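# Fold shut an open mailer box with two arms

## Task

Shut the open mailer box: fold both side flaps inward and push the front flap down inside the front wall far enough that its tabs lock. At the end the box must lie flat on the table close to its starting spot, nothing else from the table may touch it, and it must stay closed without the robot holding any part of it.

## Robot and tools

Robot and frame. There are two arms, left_arm and right_arm, each with six revolute joints and a parallel gripper. Both bases sit at table height and face +x: left_arm at (-0.011, +0.368, 0) m, right_arm at (+0.006, -0.251, 0) m. All reported positions use one scene frame with its origin on the table top midway between the arms, +x pointing out over the table, +z up, and left_arm on the +y side. The names left and right do not refer to sides of any image. Each gripper's fingers point along its own +z axis and close along its y axis; the reported end_effector_position is the point between the finger pads, roughly 1 cm short of the tips, and it may be somewhat wrong at long reach.

The row. Every motion command is a row of 14 numbers, each in [-1, 1]: six joint values and a gripper opening for left_arm, then the same seven for right_arm. Both arms must always be included. Joint order inside each arm is fixed: wrist pitch (joint4), wrist roll (joint6), elbow (joint3), shoulder (joint2), wrist yaw (joint5), waist (joint1). Joint values are scaled: 1.0 equals 1.83 rad for wrist pitch, 2.022 wrist roll, 1.276 elbow, 1.32 shoulder, 1.686 wrist yaw, 1.264 waist. Joint values are offsets, not poses. The gripper number is absolute: +1 fully open (0.094 m pad gap), -1 closed. Optionally 12 further numbers from 0 to 1 may follow (row length up to 26): stiffness multipliers for left_arm's six joints then right_arm's six, in the same joint order; they persist until changed.

Joint ranges in rad: waist -2.880 to 2.880, shoulder 0.000 to 3.142, elbow 0.000 to 3.019, wrist pitch -1.693 to 1.571, wrist yaw -1.571 to 1.571, wrist roll -2.094 to 2.094. Real ends may differ by up to 0.019 rad. Asking for more than 0.019 rad past an end gets that action rejected for both arms; if the first action of a call fails this, or any action is malformed, nothing in the call runs. "joint sent to its limit" means a joint was clipped at its end.

execute_actions(actions): a list of actions run in sequence. Each action is a list of up to 15 rows, one row per 1/30 s step, 15 steps total (0.5 s); if fewer rows are given, the last one repeats. Offsets in every row of an action are measured from the joint angles when that action began (for the first action, the latest reported angles), not from the previous row. An empty list just returns state and images.

move(target, speed, blocking): target is one row; its offsets are measured from the Joint positions in the latest result that printed them. All joints travel on synchronized paths lasting 0.5 to 10 s, so grippers follow curves and ignore obstacles and the other arm. speed (0.01 to 2 rad/s, default 0.5) caps the joint with the longest travel. Finger values are applied immediately. blocking=false returns after 0.5 s while motion continues; poll with wait(0), and send no other motion until a result shows it has ended (or call stop). Its result adds a "move:" line: outcome (done, off_target, moving, held, fault), limits=held or limits=none, and the joint per arm furthest from target.

wait(seconds): 0 to 10; lets time pass with last commands held, ending early if a running move finishes. stop(): brakes a running move; fast motion needs more room. zoom_image(camera, region): enlarges a box [x0, y0, x1, y1] in pixels, at most 504 by 504, of the latest image from cam_high or cam_low (896x504) or cam_left_wrist or cam_right_wrist (504x504 fisheye). read_manual(section): returns the URDF licence texts only. finished_scene(scene): ends scene 1 or 2 permanently and reports success; use it only once the box stays closed by itself.

Motion limits. Per step, each joint's target stays within a lead of its measured angle (waist 0.264, shoulder 0.32, elbow 0.276, wrist pitch 0.33, wrist yaw 0.186, wrist roll 0.522 rad), and targets that would move a gripper more than 70 mm are scaled back, so large offsets need several actions. Arms can droop under zero offsets; correct by commanding back to the intended angles.

Results. The state line gives each gripper's position (m) and orientation quaternion wxyz. Joint positions and Joint velocities list each arm's joints in the order above (rad, rad/s) plus the pad gap (m). Joint targets shows current drive aims. grip_measured is the finger opening on the command scale (each gripper off by up to about 1 mm); to hold something, command about 0.03 below it, less for a lighter hold. Pads press roughly 50 to 62 N. Torques are total drive output with offsets and noise. Action calls also list joint angles at some steps; HELD marks steps where an arm was held back. "joint command not followed" means the clearance check altered targets. MOTOR HOT warns at 85 °C; at 100 °C an OVER-TEMPERATURE FAULT drops that arm. FAULT lines mean an arm stopped.

Cautions. Keep the arms from striking or pushing each other. Nothing may leave the table. Avoid dropping, slamming, fast impacts and heavy pressing; contact force rises with speed and with how far the target lies beyond the contact point. A held part may occasionally be jerked briefly. The robot holds its last command while you think, and smooth, brief, low-effort motion is preferred.

Each tool is called after "Request:" as name([rows], argument=value, ...), one row to a line, values as JSON.

## Session

Request:
execute_actions(actions=[])

Scene clock: 0.00 s.
left_arm: end_effector_position=(+0.1833, -0.0605, +0.3004) grip_measured=+1.000 end_effector_quat_wxyz=(+0.065, +0.869, +0.487, +0.063) | right_arm: end_effector_position=(+0.5773, -0.7928, +0.2035) grip_measured=+1.000 end_effector_quat_wxyz=(+0.476, +0.444, +0.664, +0.367)
Joint names: [wrist pitch, wrist roll, elbow, shoulder, wrist yaw, waist]
Joint positions: left_arm=[-1.537  0.932  1.576  1.498 -0.143 -1.164  0.094] | right_arm=[-0.115  0.835  1.701  2.08  -0.945 -0.921  0.094]
Joint velocities: left_arm=[-0.007 -0.095 -0.012 -0.005 -0.007 -0.005  0.   ] | right_arm=[ 0.017 -0.051 -0.012 -0.005  0.022  0.005  0.   ]
Joint torques (N m, as the arm reports them, + toward a larger angle): no reading
Joint targets: left_arm=[-1.535 0.932 1.604 1.492 -0.143 -1.164] | right_arm=[-0.110 0.835 1.726 2.081 -0.945 -0.921]
Joint stiffness scale: left_arm=[1. 1. 1. 1. 1. 1.] | right_arm=[1. 1. 1. 1. 1. 1.]

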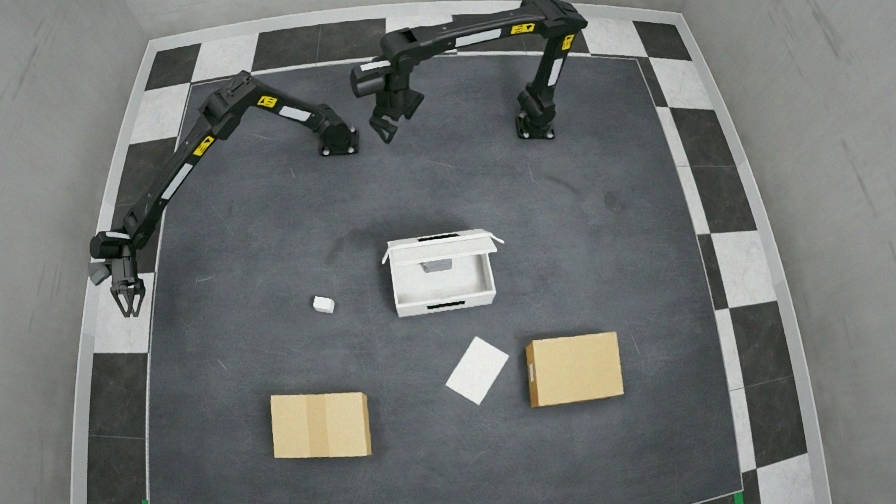

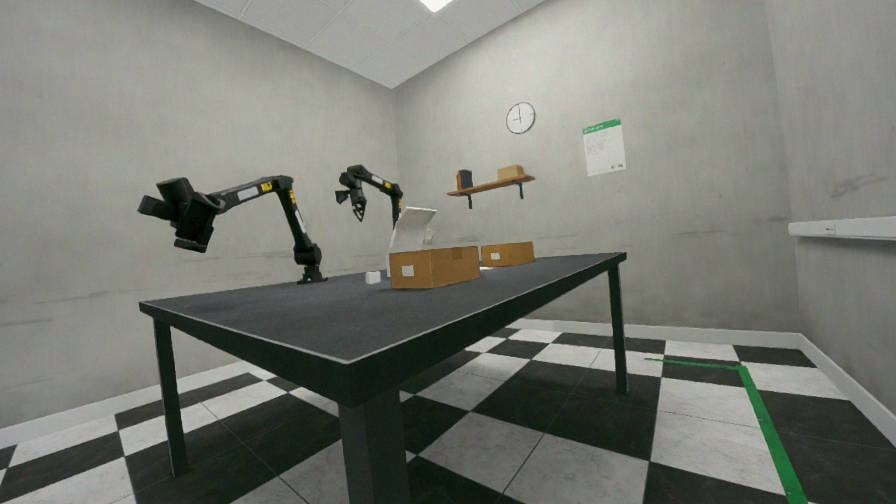

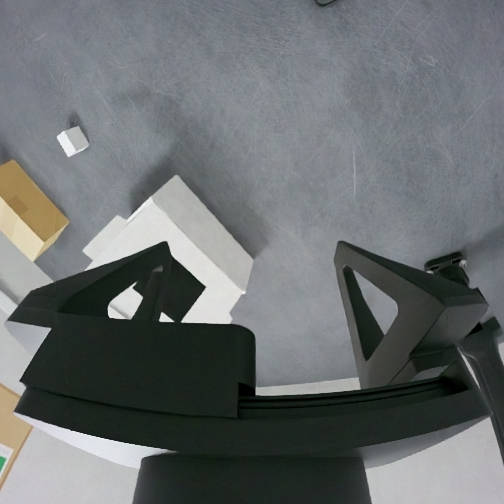

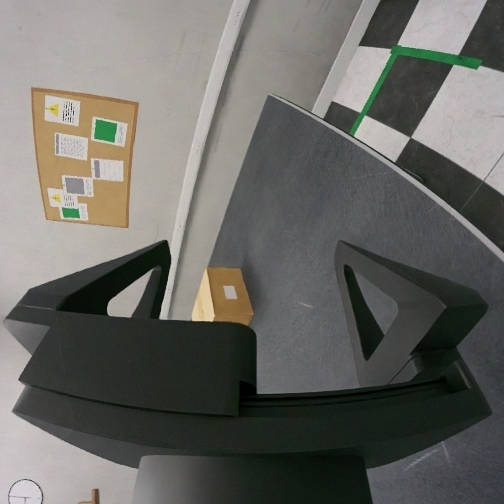

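Request:
zoom_image(camera="cam_high", region=[360, 210, 520, 330])

Request:
zoom_image(camera="cam_low", region=[360, 190, 500, 295])

Region (360, 210, 520, 330) of cam_high's 896x504 image, scaled by 3.150, with more detail than that image has; it fills the top 378 rows of this view, and the rest is white.

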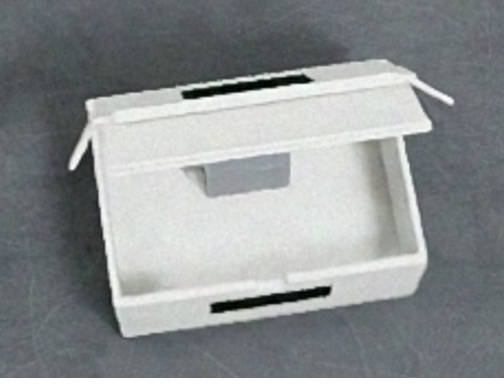

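Region (360, 190, 500, 295) of cam_low's 896x504 image, scaled by 3.600, with more detail than that image has; it fills the top 378 rows of this view, and the rest is white.

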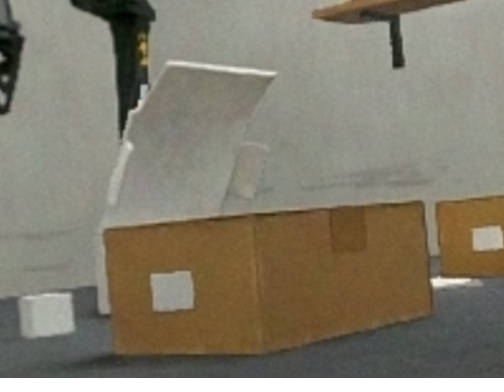

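Request:
move(target=[0,-0.46,0.25,-0.1,0.085,0.95,-1,0.281,-0.413,-0.377,-0.364,-0.21,0.452,-1], speed=0.8)

Scene clock: 63.07 s.
left_arm: end_effector_position=(+0.4656, +0.3727, +0.4725) grip_measured=-0.991 end_effector_quat_wxyz=(+0.249, +0.003, +0.968, +0.005) | right_arm: end_effector_position=(+0.6031, -0.3026, +0.3644) grip_measured=-0.996 end_effector_quat_wxyz=(+0.630, -0.314, +0.634, +0.322)
Joint names: [wrist pitch, wrist roll, elbow, shoulder, wrist yaw, waist]
Joint positions: left_arm=[-1.537  0.017  1.851  1.382 -0.003  0.042  0.   ] | right_arm=[ 0.382  0.012  1.218  1.6   -1.297 -0.349  0.   ]
Joint velocities: left_arm=[-0.012 -0.007 -0.007 -0.005 -0.007  0.005 -0.001] | right_arm=[-0.022 -0.022  0.027 -0.005 -0.051 -0.015  0.   ]
Joint torques (N m, as the arm reports them, + toward a larger angle): left_arm=[  1.15  -0.13  12.19 -11.08   0.14  -0.4 ] | right_arm=[  2.65  -0.13   9.37 -13.23  -0.16  -0.7 ]
Joint targets: left_arm=[-1.537 0.002 1.895 1.366 0.001 0.037] | right_arm=[0.399 -0.000 1.220 1.600 -1.299 -0.350]
Joint stiffness scale: left_arm=[1. 1. 1. 1. 1. 1.] | right_arm=[1. 1. 1. 1. 1. 1.]
move: off_target (left_arm); limits=none; left_arm: farthest joint: the elbow, 0.044 radians from its target (0.319 radians at the start); right_arm: farthest joint: the wrist pitch, 0.017 radians from its target (0.514 radians at the start)
camera_calibration (this result's frames):
cam_left_wrist: T_world_to_cam=[[-0.00944197, -0.999885, -0.0118267, 0.383245], [-0.991095, 0.0077867, 0.132927, 0.399843], [-0.13282, 0.0129765, -0.991055, 0.649629], [0, 0, 0, 1]] pos_world=[0.486185, 0.371658, 0.595201]
cam_right_wrist: T_world_to_cam=[[0.788394, -0.615104, -0.00906198, -0.662126], [-0.359611, -0.448872, -0.818043, 0.384576], [0.499113, 0.648199, -0.575086, 0.227565], [0, 0, 0, 1]] pos_world=[0.546734, -0.382158, 0.439469]

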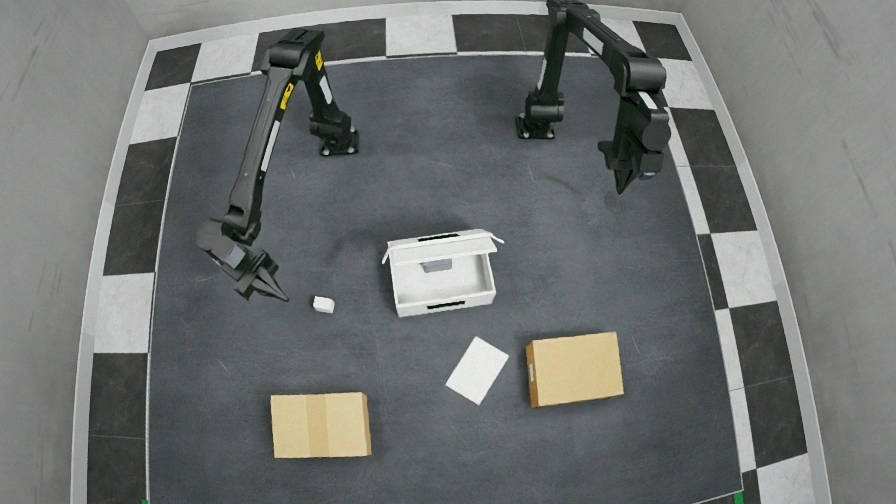

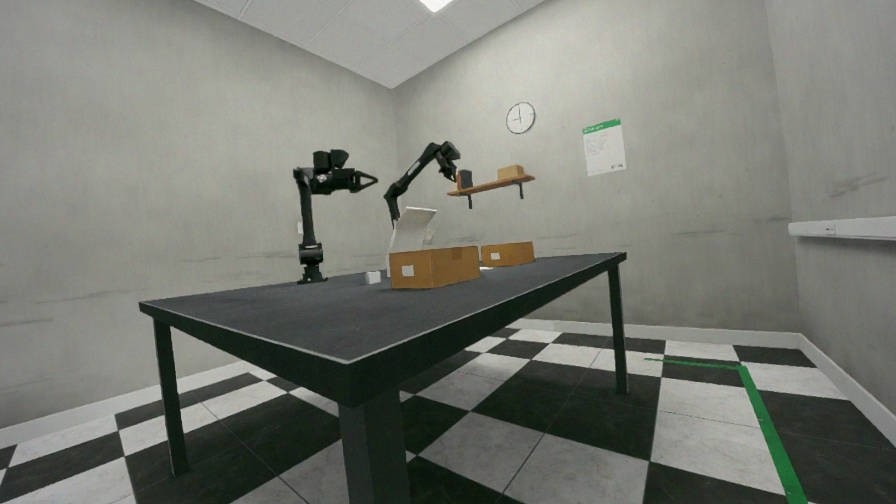

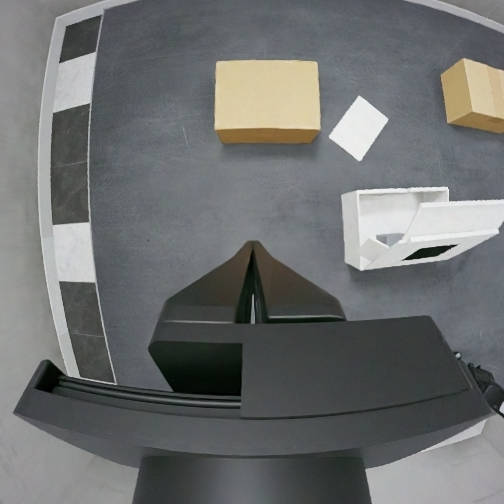

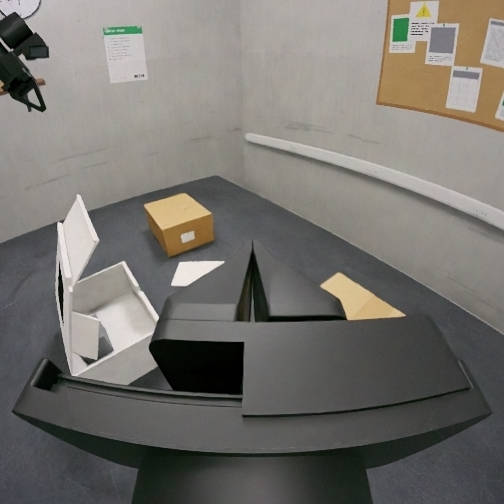

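Request:
zoom_image(camera="cam_right_wrist", region=[20, 180, 230, 390])

Request:
zoom_image(camera="cam_left_wrist", region=[324, 160, 504, 300])

Region (20, 180, 230, 390) of cam_right_wrist's 504x504 image, scaled by 2.400, with more detail than that image has.

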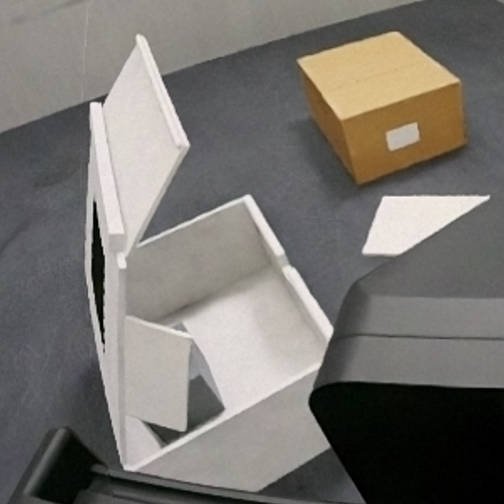

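Region (324, 160, 504, 300) of cam_left_wrist's 504x504 image, scaled by 2.800, with more detail than that image has.

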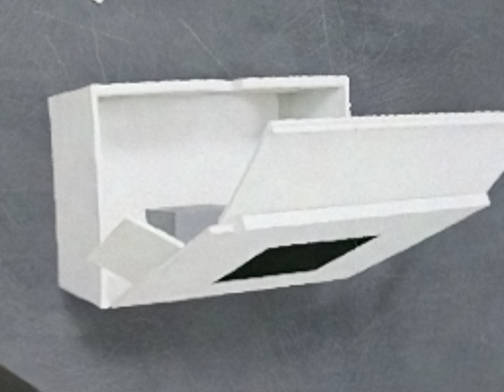

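Request:
move(target=[0.718,-0.008,-0.995,-0.336,0,0,1,-0.33,-0.006,-0.535,-0.534,0.502,0.05,1], speed=0.8)

Request:
move(target=[0,0,0.01,0,0,-0.39,1,0,0,0.01,0,0,0.335,1])

Scene clock: 181.40 s.
left_arm: end_effector_position=(+0.4001, +0.3721, +0.1889) grip_measured=+1.000 end_effector_quat_wxyz=(+0.453, +0.002, +0.892, +0.007) | right_arm: end_effector_position=(+0.3963, -0.3003, +0.2048) grip_measured=+1.000 end_effector_quat_wxyz=(+0.487, +0.035, +0.864, +0.126)
Joint names: [wrist pitch, wrist roll, elbow, shoulder, wrist yaw, waist]
Joint positions: left_arm=[-0.24   0.016  0.567  0.957 -0.003  0.042  0.094] | right_arm=[-0.212  0.011  0.527  0.898 -0.454 -0.301  0.094]
Joint velocities: left_arm=[ 0.007 -0.007 -0.007 -0.024  0.066 -0.015  0.   ] | right_arm=[ 0.012  0.007  0.017 -0.005  0.022 -0.015  0.   ]
Joint torques (N m, as the arm reports them, + toward a larger angle): left_arm=[ 2.61 -0.11 10.46 -6.15 -0.04 -0.09] | right_arm=[ 1.97 -0.17 10.   -3.72 -0.16  0.51]
Joint targets: left_arm=[-0.223 0.001 0.581 0.938 -0.003 0.042] | right_arm=[-0.222 -0.000 0.535 0.895 -0.451 -0.286]
Joint stiffness scale: left_arm=[1. 1. 1. 1. 1. 1.] | right_arm=[1. 1. 1. 1. 1. 1.]
move: done; limits=none; left_arm: farthest joint: the shoulder, 0.019 radians from its target (0.443 radians at the start); right_arm: farthest joint: the waist, 0.016 radians from its target (0.064 radians at the start)
camera_calibration (this result's frames):
cam_left_wrist: T_world_to_cam=[[-0.00199048, -0.99984, -0.017785, 0.37678], [-0.954292, 0.0072146, -0.298788, 0.439667], [0.298868, 0.0163774, -0.954154, 0.178855], [0, 0, 0, 1]] pos_world=[0.366866, 0.370618, 0.308724]
cam_right_wrist: T_world_to_cam=[[0.0432576, -0.970696, -0.236385, -0.264022], [-0.917605, 0.0549763, -0.393673, 0.46616], [0.395133, 0.233938, -0.888337, 0.218466], [0, 0, 0, 1]] pos_world=[0.352848, -0.333021, 0.315175]

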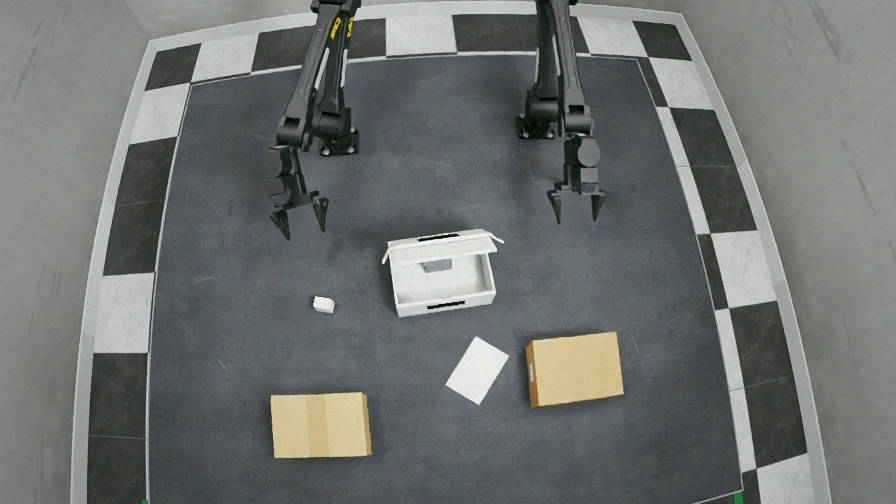

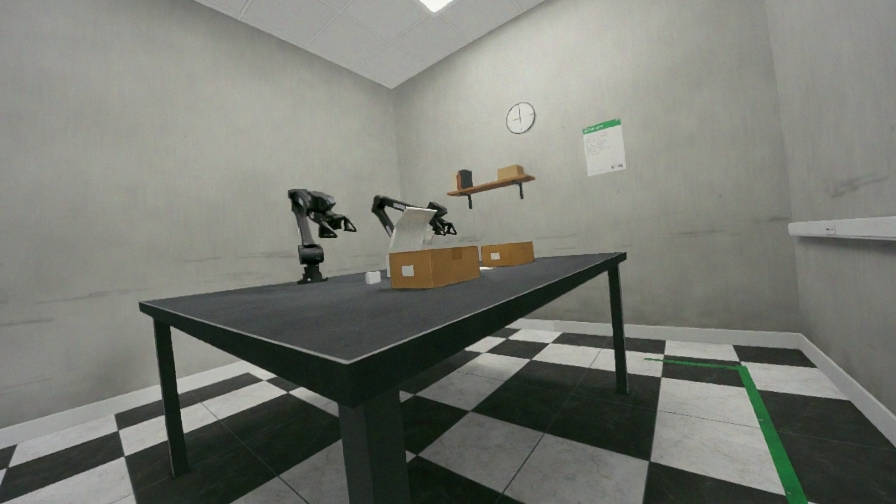

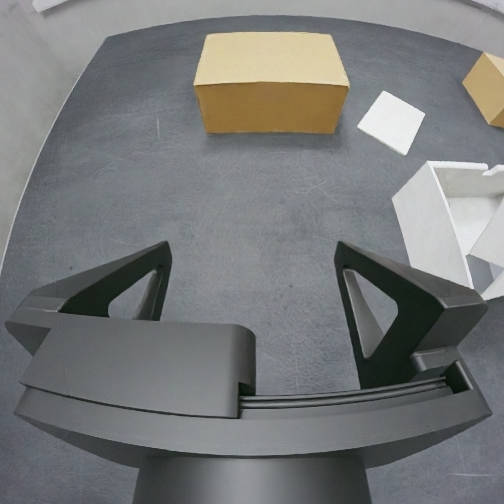

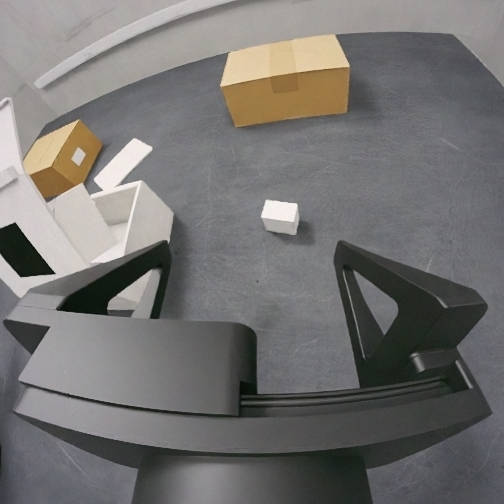

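Scene clock: 182.80 s.
left_arm: end_effector_position=(+0.3514, +0.1768, +0.1863) grip_measured=+1.000 end_effector_quat_wxyz=(+0.439, +0.221, +0.865, -0.103) | right_arm: end_effector_position=(+0.3826, -0.1390, +0.2041) grip_measured=+1.000 end_effector_quat_wxyz=(+0.450, -0.144, +0.853, +0.223)
Joint names: [wrist pitch, wrist roll, elbow, shoulder, wrist yaw, waist]
Joint positions: left_arm=[-0.24   0.016  0.562  0.957 -0.003 -0.454  0.094] | right_arm=[-0.212  0.011  0.526  0.898 -0.454  0.113  0.094]
Joint velocities: left_arm=[-0.007  0.066 -0.017 -0.015 -0.125 -0.015  0.   ] | right_arm=[-0.017  0.051 -0.022 -0.005  0.037 -0.005  0.   ]
Joint torques (N m, as the arm reports them, + toward a larger angle): left_arm=[ 1.78  0.02 10.7  -4.73 -0.04 -0.08] | right_arm=[ 2.17  0.01 10.69 -3.47 -0.26  0.09]
Joint targets: left_arm=[-0.240 0.016 0.580 0.957 -0.003 -0.451] | right_arm=[-0.212 0.011 0.540 0.898 -0.454 0.122]
Joint stiffness scale: left_arm=[1. 1. 1. 1. 1. 1.] | right_arm=[1. 1. 1. 1. 1. 1.]
move: done; limits=none; left_arm: farthest joint: the elbow, 0.018 radians from its target (0.013 radians at the start); right_arm: farthest joint: the elbow, 0.014 radians from its target (0.012 radians at the start)
camera_calibration (this result's frames):
cam_left_wrist: T_world_to_cam=[[-0.477251, -0.878588, -0.0177325, 0.326858], [-0.837274, 0.460751, -0.294417, 0.271734], [0.266841, -0.125664, -0.955513, 0.230821], [0, 0, 0, 1]] pos_world=[0.321917, 0.190978, 0.306352]
cam_right_wrist: T_world_to_cam=[[0.430398, -0.87103, -0.236778, -0.241276], [-0.862436, -0.319414, -0.392655, 0.37117], [0.266384, 0.373205, -0.888683, 0.254278], [0, 0, 0, 1]] pos_world=[0.35622, -0.186499, 0.314585]

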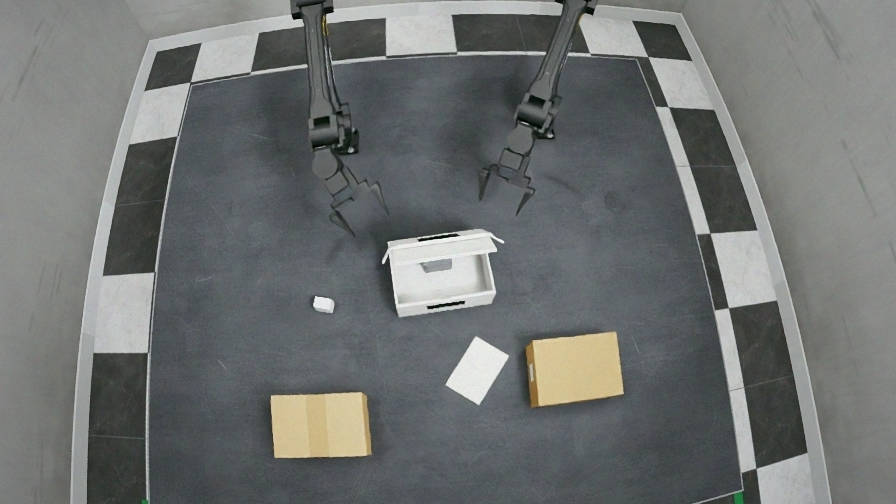

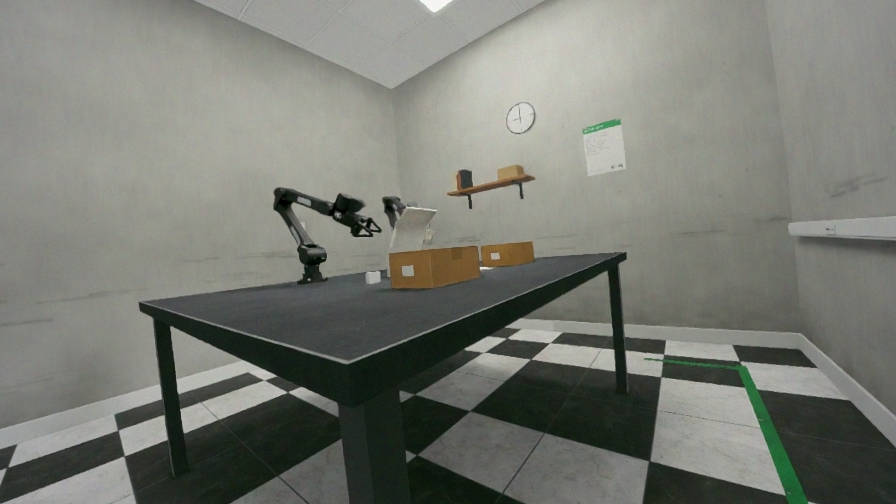

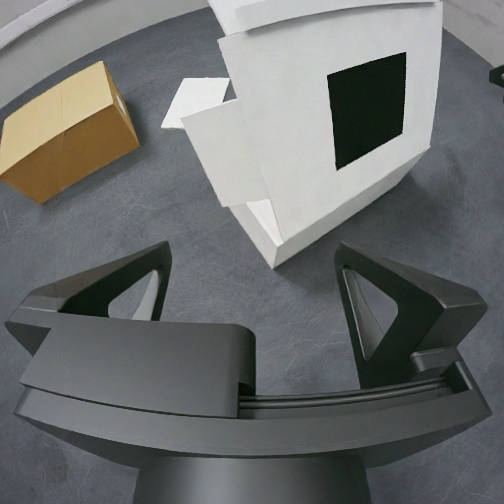

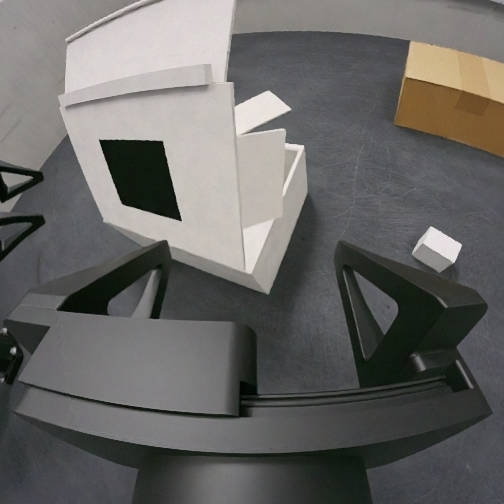

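Request:
move(target=[0.13,0,0.058,0.18,0,0,1,0.11,0,0.046,0.197,0,0.01,1], speed=0.25)

Scene clock: 194.03 s.
left_arm: end_effector_position=(+0.3948, +0.1538, +0.1517) grip_measured=+1.000 end_effector_quat_wxyz=(+0.449, +0.220, +0.860, -0.106) | right_arm: end_effector_position=(+0.4232, -0.1351, +0.1480) grip_measured=+1.000 end_effector_quat_wxyz=(+0.425, -0.139, +0.866, +0.225)
Joint names: [wrist pitch, wrist roll, elbow, shoulder, wrist yaw, waist]
Joint positions: left_arm=[-0.02   0.016  0.589  1.182 -0.003 -0.454  0.094] | right_arm=[-0.031  0.011  0.542  1.154 -0.454  0.113  0.094]
Joint velocities: left_arm=[ 0.002  0.007 -0.012 -0.005  0.007 -0.015  0.   ] | right_arm=[ 0.012  0.037 -0.022 -0.005  0.022 -0.005  0.   ]
Joint torques (N m, as the arm reports them, + toward a larger angle): left_arm=[ 2.63  0.01 12.43 -5.74 -0.04 -0.15] | right_arm=[ 3.24 -0.05 11.75 -5.47 -0.24  0.36]
Joint targets: left_arm=[-0.002 0.016 0.636 1.195 -0.003 -0.454] | right_arm=[-0.010 0.011 0.585 1.158 -0.454 0.126]
Joint stiffness scale: left_arm=[1. 1. 1. 1. 1. 1.] | right_arm=[1. 1. 1. 1. 1. 1.]
move: off_target (left_arm, right_arm); limits=none; left_arm: farthest joint: the elbow, 0.047 radians from its target (0.074 radians at the start); right_arm: farthest joint: the elbow, 0.043 radians from its target (0.059 radians at the start)
camera_calibration (this result's frames):
cam_left_wrist: T_world_to_cam=[[-0.476901, -0.878773, -0.0179831, 0.326739], [-0.831308, 0.457599, -0.315485, 0.30986], [0.285468, -0.135506, -0.94876, 0.176377], [0, 0, 0, 1]] pos_world=[0.363061, 0.169239, 0.270972]
cam_right_wrist: T_world_to_cam=[[0.416071, -0.872437, -0.256395, -0.259781], [-0.883724, -0.321504, -0.340098, 0.386307], [0.214282, 0.368087, -0.904762, 0.215815], [0, 0, 0, 1]] pos_world=[0.403231, -0.181882, 0.260037]

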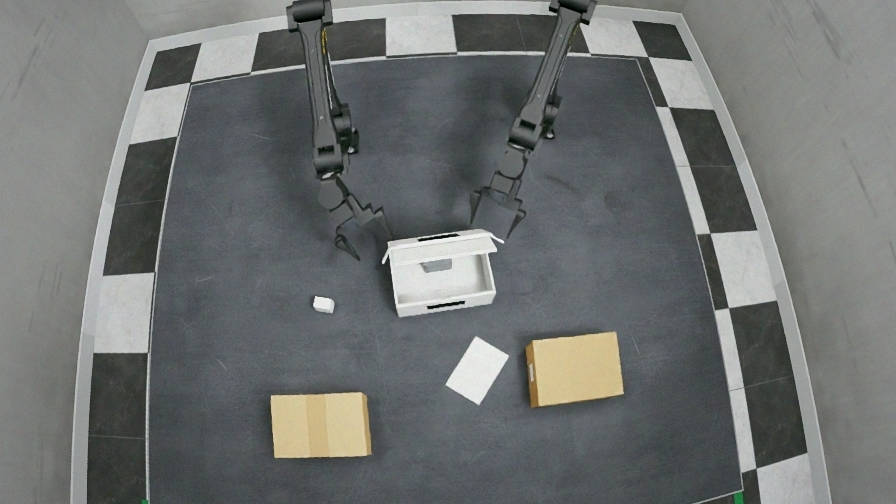

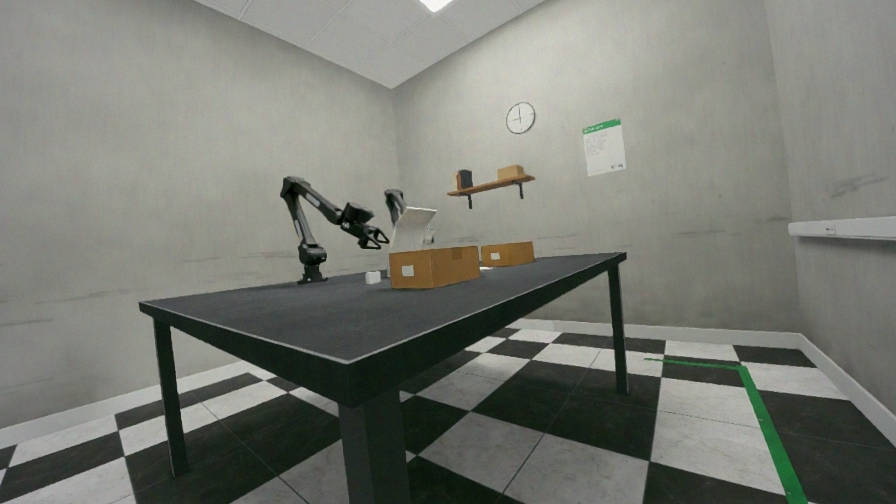

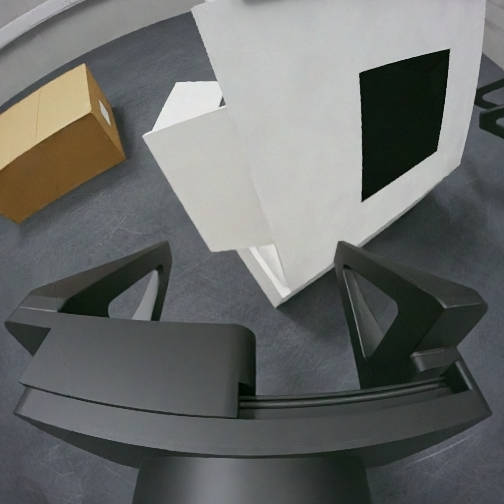

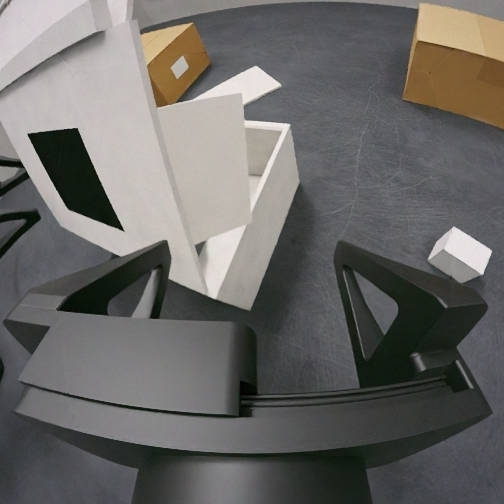

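Request:
move(target=[-0.03,0,0.122,0.04,0,0.02,1,-0.025,0,0.125,0.036,0,0.05,1], speed=0.15)

Scene clock: 203.37 s.
left_arm: end_effector_position=(+0.4266, +0.1470, +0.1829) grip_measured=+1.000 end_effector_quat_wxyz=(+0.460, +0.211, +0.856, -0.104) | right_arm: end_effector_position=(+0.4536, -0.1094, +0.1860) grip_measured=+1.000 end_effector_quat_wxyz=(+0.439, -0.164, +0.852, +0.234)
Joint names: [wrist pitch, wrist roll, elbow, shoulder, wrist yaw, waist]
Joint positions: left_arm=[-0.07   0.016  0.697  1.217 -0.003 -0.436  0.094] | right_arm=[-0.065  0.011  0.661  1.191 -0.454  0.162  0.094]
Joint velocities: left_arm=[-0.002 -0.007  0.007 -0.015  0.022 -0.024  0.   ] | right_arm=[-0.002 -0.066  0.022  0.005  0.022 -0.015  0.   ]
Joint torques (N m, as the arm reports them, + toward a larger angle): left_arm=[ 1.55  0.01 12.81 -6.47 -0.04  0.55] | right_arm=[ 1.89 -0.02 12.29 -6.16 -0.24  0.35]
Joint targets: left_arm=[-0.075 0.016 0.745 1.234 -0.003 -0.428] | right_arm=[-0.077 0.011 0.702 1.201 -0.454 0.176]
Joint stiffness scale: left_arm=[1. 1. 1. 1. 1. 1.] | right_arm=[1. 1. 1. 1. 1. 1.]
move: off_target (left_arm, right_arm); limits=none; left_arm: farthest joint: the elbow, 0.047 radians from its target (0.156 radians at the start); right_arm: farthest joint: the elbow, 0.041 radians from its target (0.159 radians at the start)
camera_calibration (this result's frames):
cam_left_wrist: T_world_to_cam=[[-0.460687, -0.887375, -0.0182412, 0.330831], [-0.832483, 0.439135, -0.337835, 0.356476], [0.307796, -0.140451, -0.941029, 0.185741], [0, 0, 0, 1]] pos_world=[0.391999, 0.163118, 0.301253]
cam_right_wrist: T_world_to_cam=[[0.469697, -0.849384, -0.24069, -0.265088], [-0.850206, -0.361777, -0.38245, 0.422644], [0.237771, 0.384272, -0.892076, 0.222976], [0, 0, 0, 1]] pos_world=[0.430828, -0.157942, 0.296748]

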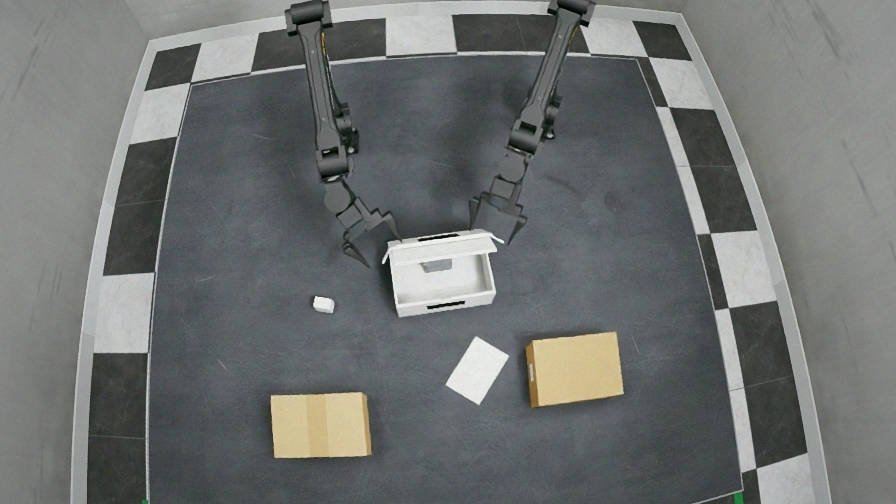

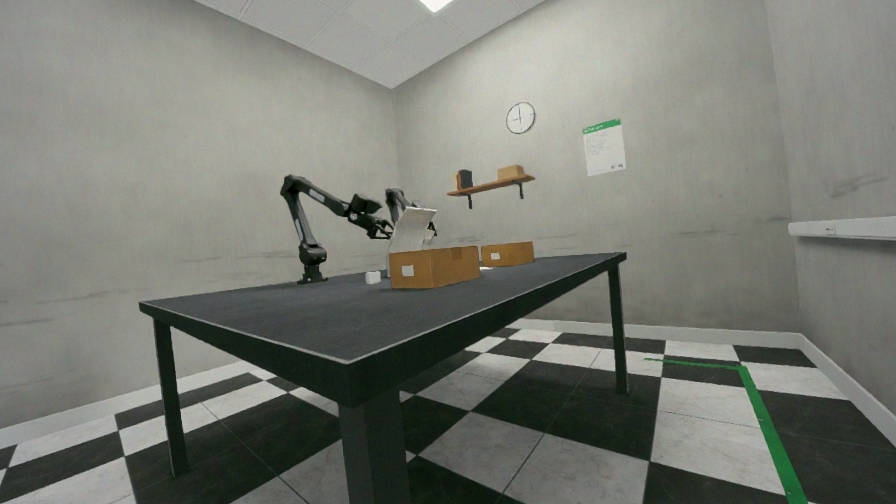

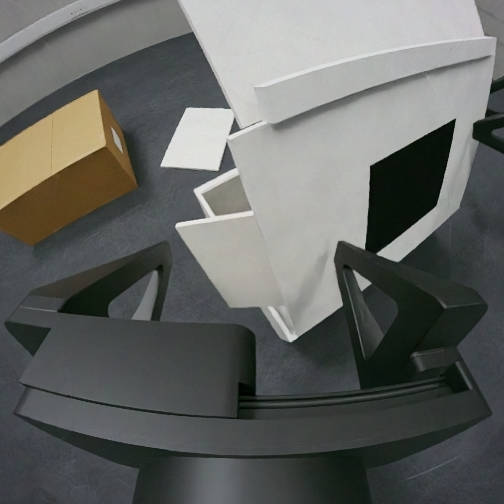

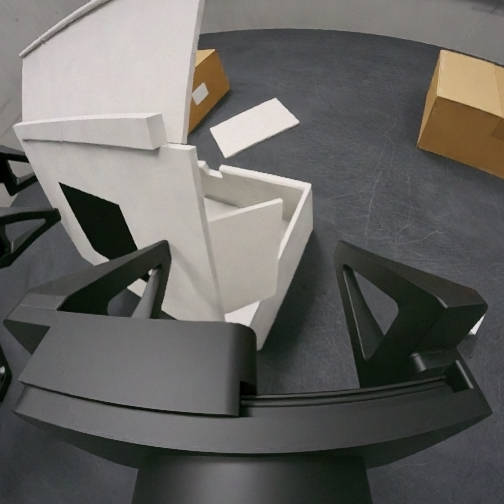

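Request:
move(target=[0.03,0,0.055,0.065,0,-0.03,0.3,0.03,0,0.052,0.062,0,0.07,0.3], speed=0.08)

Scene clock: 215.07 s.
left_arm: end_effector_position=(+0.4335, +0.1273, +0.1690) grip_measured=+0.302 end_effector_quat_wxyz=(+0.454, +0.223, +0.856, -0.108) | right_arm: end_effector_position=(+0.4573, -0.0783, +0.1684) grip_measured=+0.302 end_effector_quat_wxyz=(+0.422, -0.189, +0.852, +0.247)
Joint names: [wrist pitch, wrist roll, elbow, shoulder, wrist yaw, waist]
Joint positions: left_arm=[-0.033  0.016  0.718  1.285 -0.007 -0.466  0.061] | right_arm=[-0.034  0.011  0.68   1.265 -0.451  0.227  0.061]
Joint velocities: left_arm=[-0.007 -0.007 -0.007  0.005 -0.037 -0.005  0.   ] | right_arm=[-0.002  0.081  0.002 -0.005 -0.007 -0.005 -0.   ]
Joint torques (N m, as the arm reports them, + toward a larger angle): left_arm=[ 2.64  0.02 12.82 -7.02  0.09 -0.9 ] | right_arm=[ 3.39 -0.04 12.67 -7.04 -0.42  1.13]
Joint targets: left_arm=[-0.015 0.016 0.767 1.303 -0.004 -0.474] | right_arm=[-0.010 0.011 0.727 1.273 -0.454 0.251]
Joint stiffness scale: left_arm=[1. 1. 1. 1. 1. 1.] | right_arm=[1. 1. 1. 1. 1. 1.]
move: off_target (left_arm, right_arm); limits=none; left_arm: farthest joint: the elbow, 0.049 radians from its target (0.070 radians at the start); right_arm: farthest joint: the elbow, 0.047 radians from its target (0.067 radians at the start)
camera_calibration (this result's frames):
cam_left_wrist: T_world_to_cam=[[-0.484554, -0.874531, -0.0200672, 0.325311], [-0.823076, 0.463572, -0.328095, 0.357353], [0.296232, -0.142463, -0.944432, 0.173673], [0, 0, 0, 1]] pos_world=[0.400312, 0.143577, 0.287796]
cam_right_wrist: T_world_to_cam=[[0.516152, -0.820089, -0.247064, -0.262442], [-0.834475, -0.416513, -0.360789, 0.415183], [0.192974, 0.392391, -0.899328, 0.216777], [0, 0, 0, 1]] pos_world=[0.440087, -0.127358, 0.279907]

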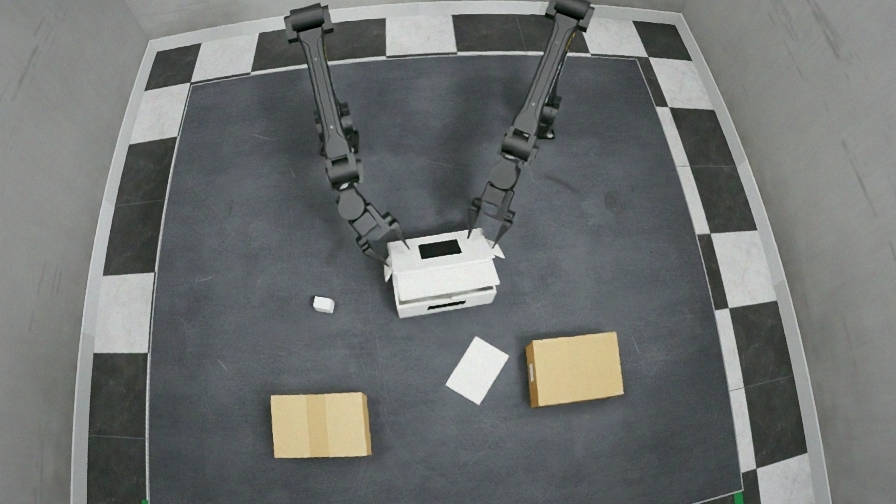

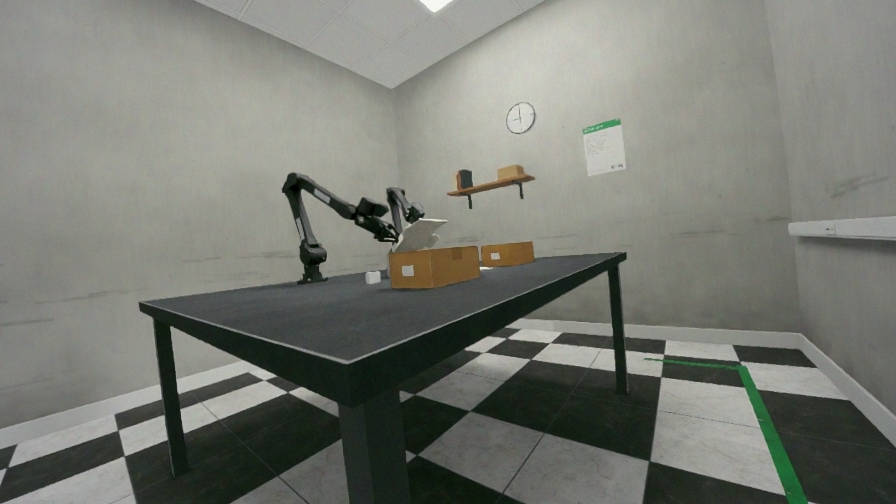

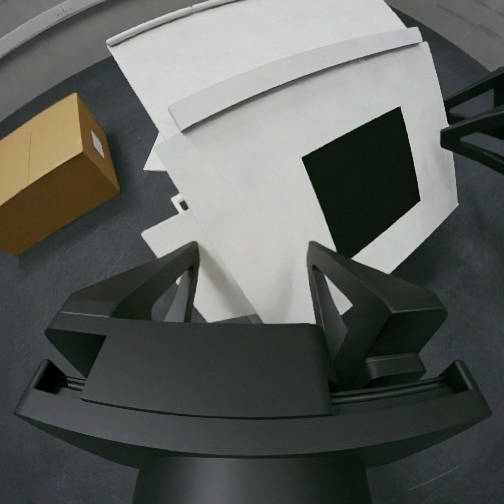

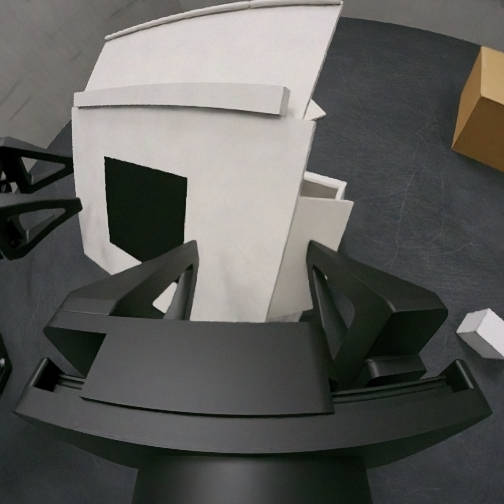

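Request:
move(target=[-0.03,0,0.015,-0.065,0,0.035,1,-0.025,0,0.015,-0.065,0,-0.065,1], speed=0.08)

Scene clock: 221.67 s.
left_arm: end_effector_position=(+0.4326, +0.1488, +0.1882) grip_measured=+1.000 end_effector_quat_wxyz=(+0.461, +0.207, +0.857, -0.101) | right_arm: end_effector_position=(+0.4595, -0.1107, +0.1969) grip_measured=+1.000 end_effector_quat_wxyz=(+0.448, -0.163, +0.848, +0.232)
Joint names: [wrist pitch, wrist roll, elbow, shoulder, wrist yaw, waist]
Joint positions: left_arm=[-0.082  0.016  0.716  1.221 -0.007 -0.428  0.094] | right_arm=[-0.069  0.011  0.68   1.187 -0.451  0.159  0.094]
Joint velocities: left_arm=[-0.002 -0.037 -0.002 -0.015  0.022 -0.024  0.   ] | right_arm=[-0.007  0.037 -0.007  0.005  0.022 -0.005  0.   ]
Joint torques (N m, as the arm reports them, + toward a larger angle): left_arm=[ 1.57  0.01 10.69 -9.68 -0.05  0.24] | right_arm=[ 1.9  -0.03 10.62 -7.16 -0.28 -1.66]
Joint targets: left_arm=[-0.088 0.016 0.738 1.199 -0.007 -0.421] | right_arm=[-0.080 0.011 0.699 1.179 -0.451 0.145]
Joint stiffness scale: left_arm=[1. 1. 1. 1. 1. 1.] | right_arm=[1. 1. 1. 1. 1. 1.]
move: off_target (left_arm); limits=none; left_arm: farthest joint: the shoulder, 0.022 radians from its target (0.086 radians at the start); right_arm: farthest joint: the elbow, 0.020 radians from its target (0.019 radians at the start)
camera_calibration (this result's frames):
cam_left_wrist: T_world_to_cam=[[-0.451316, -0.892137, -0.020161, 0.332357], [-0.836293, 0.430732, -0.339241, 0.36566], [0.311334, -0.136244, -0.940483, 0.186884], [0, 0, 0, 1]] pos_world=[0.397613, 0.164469, 0.306509]
cam_right_wrist: T_world_to_cam=[[0.469226, -0.851919, -0.232509, -0.267924], [-0.84473, -0.356265, -0.399382, 0.432765], [0.257406, 0.383808, -0.886811, 0.221715], [0, 0, 0, 1]] pos_world=[0.434216, -0.159166, 0.307162]

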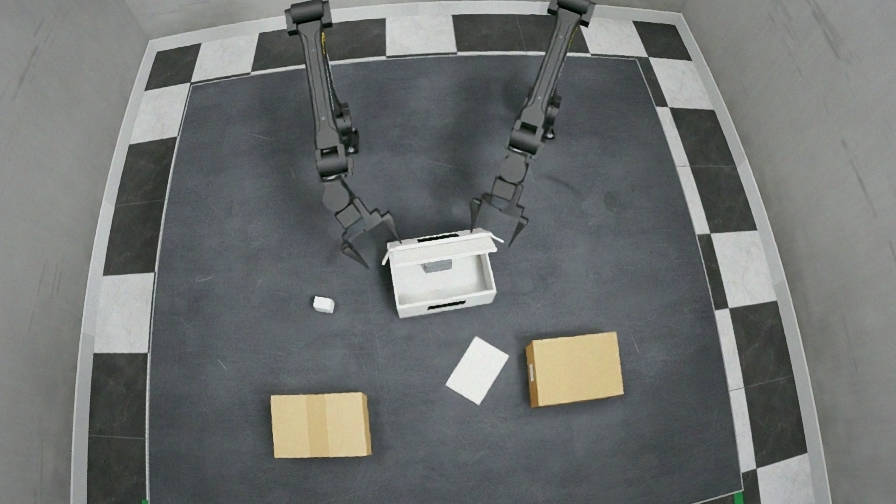

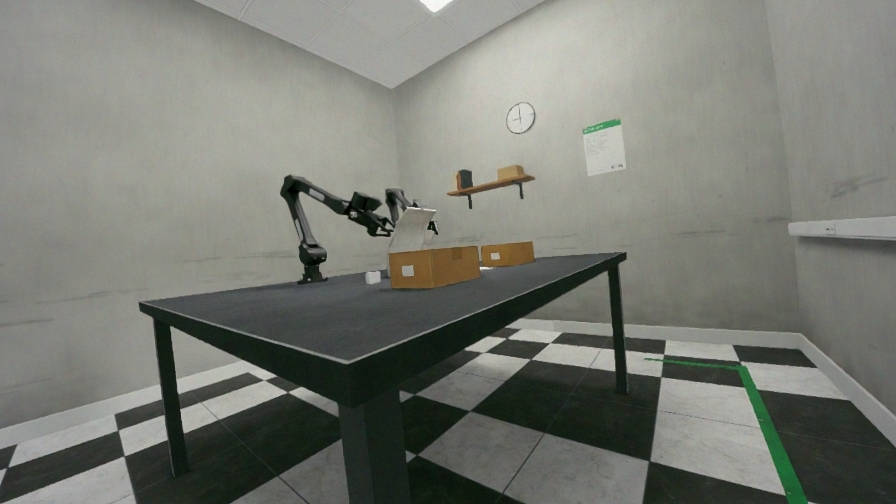

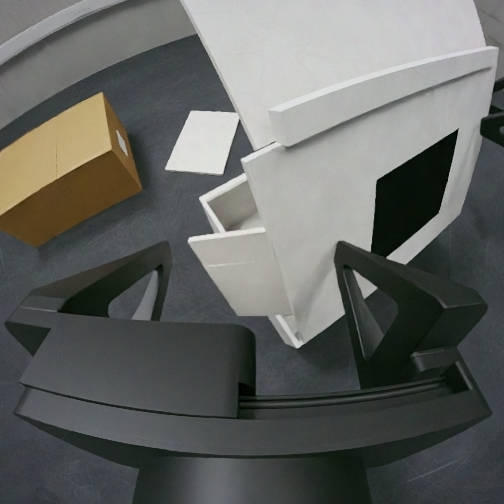

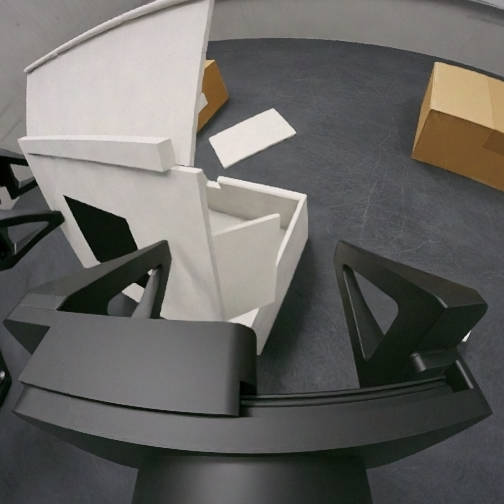

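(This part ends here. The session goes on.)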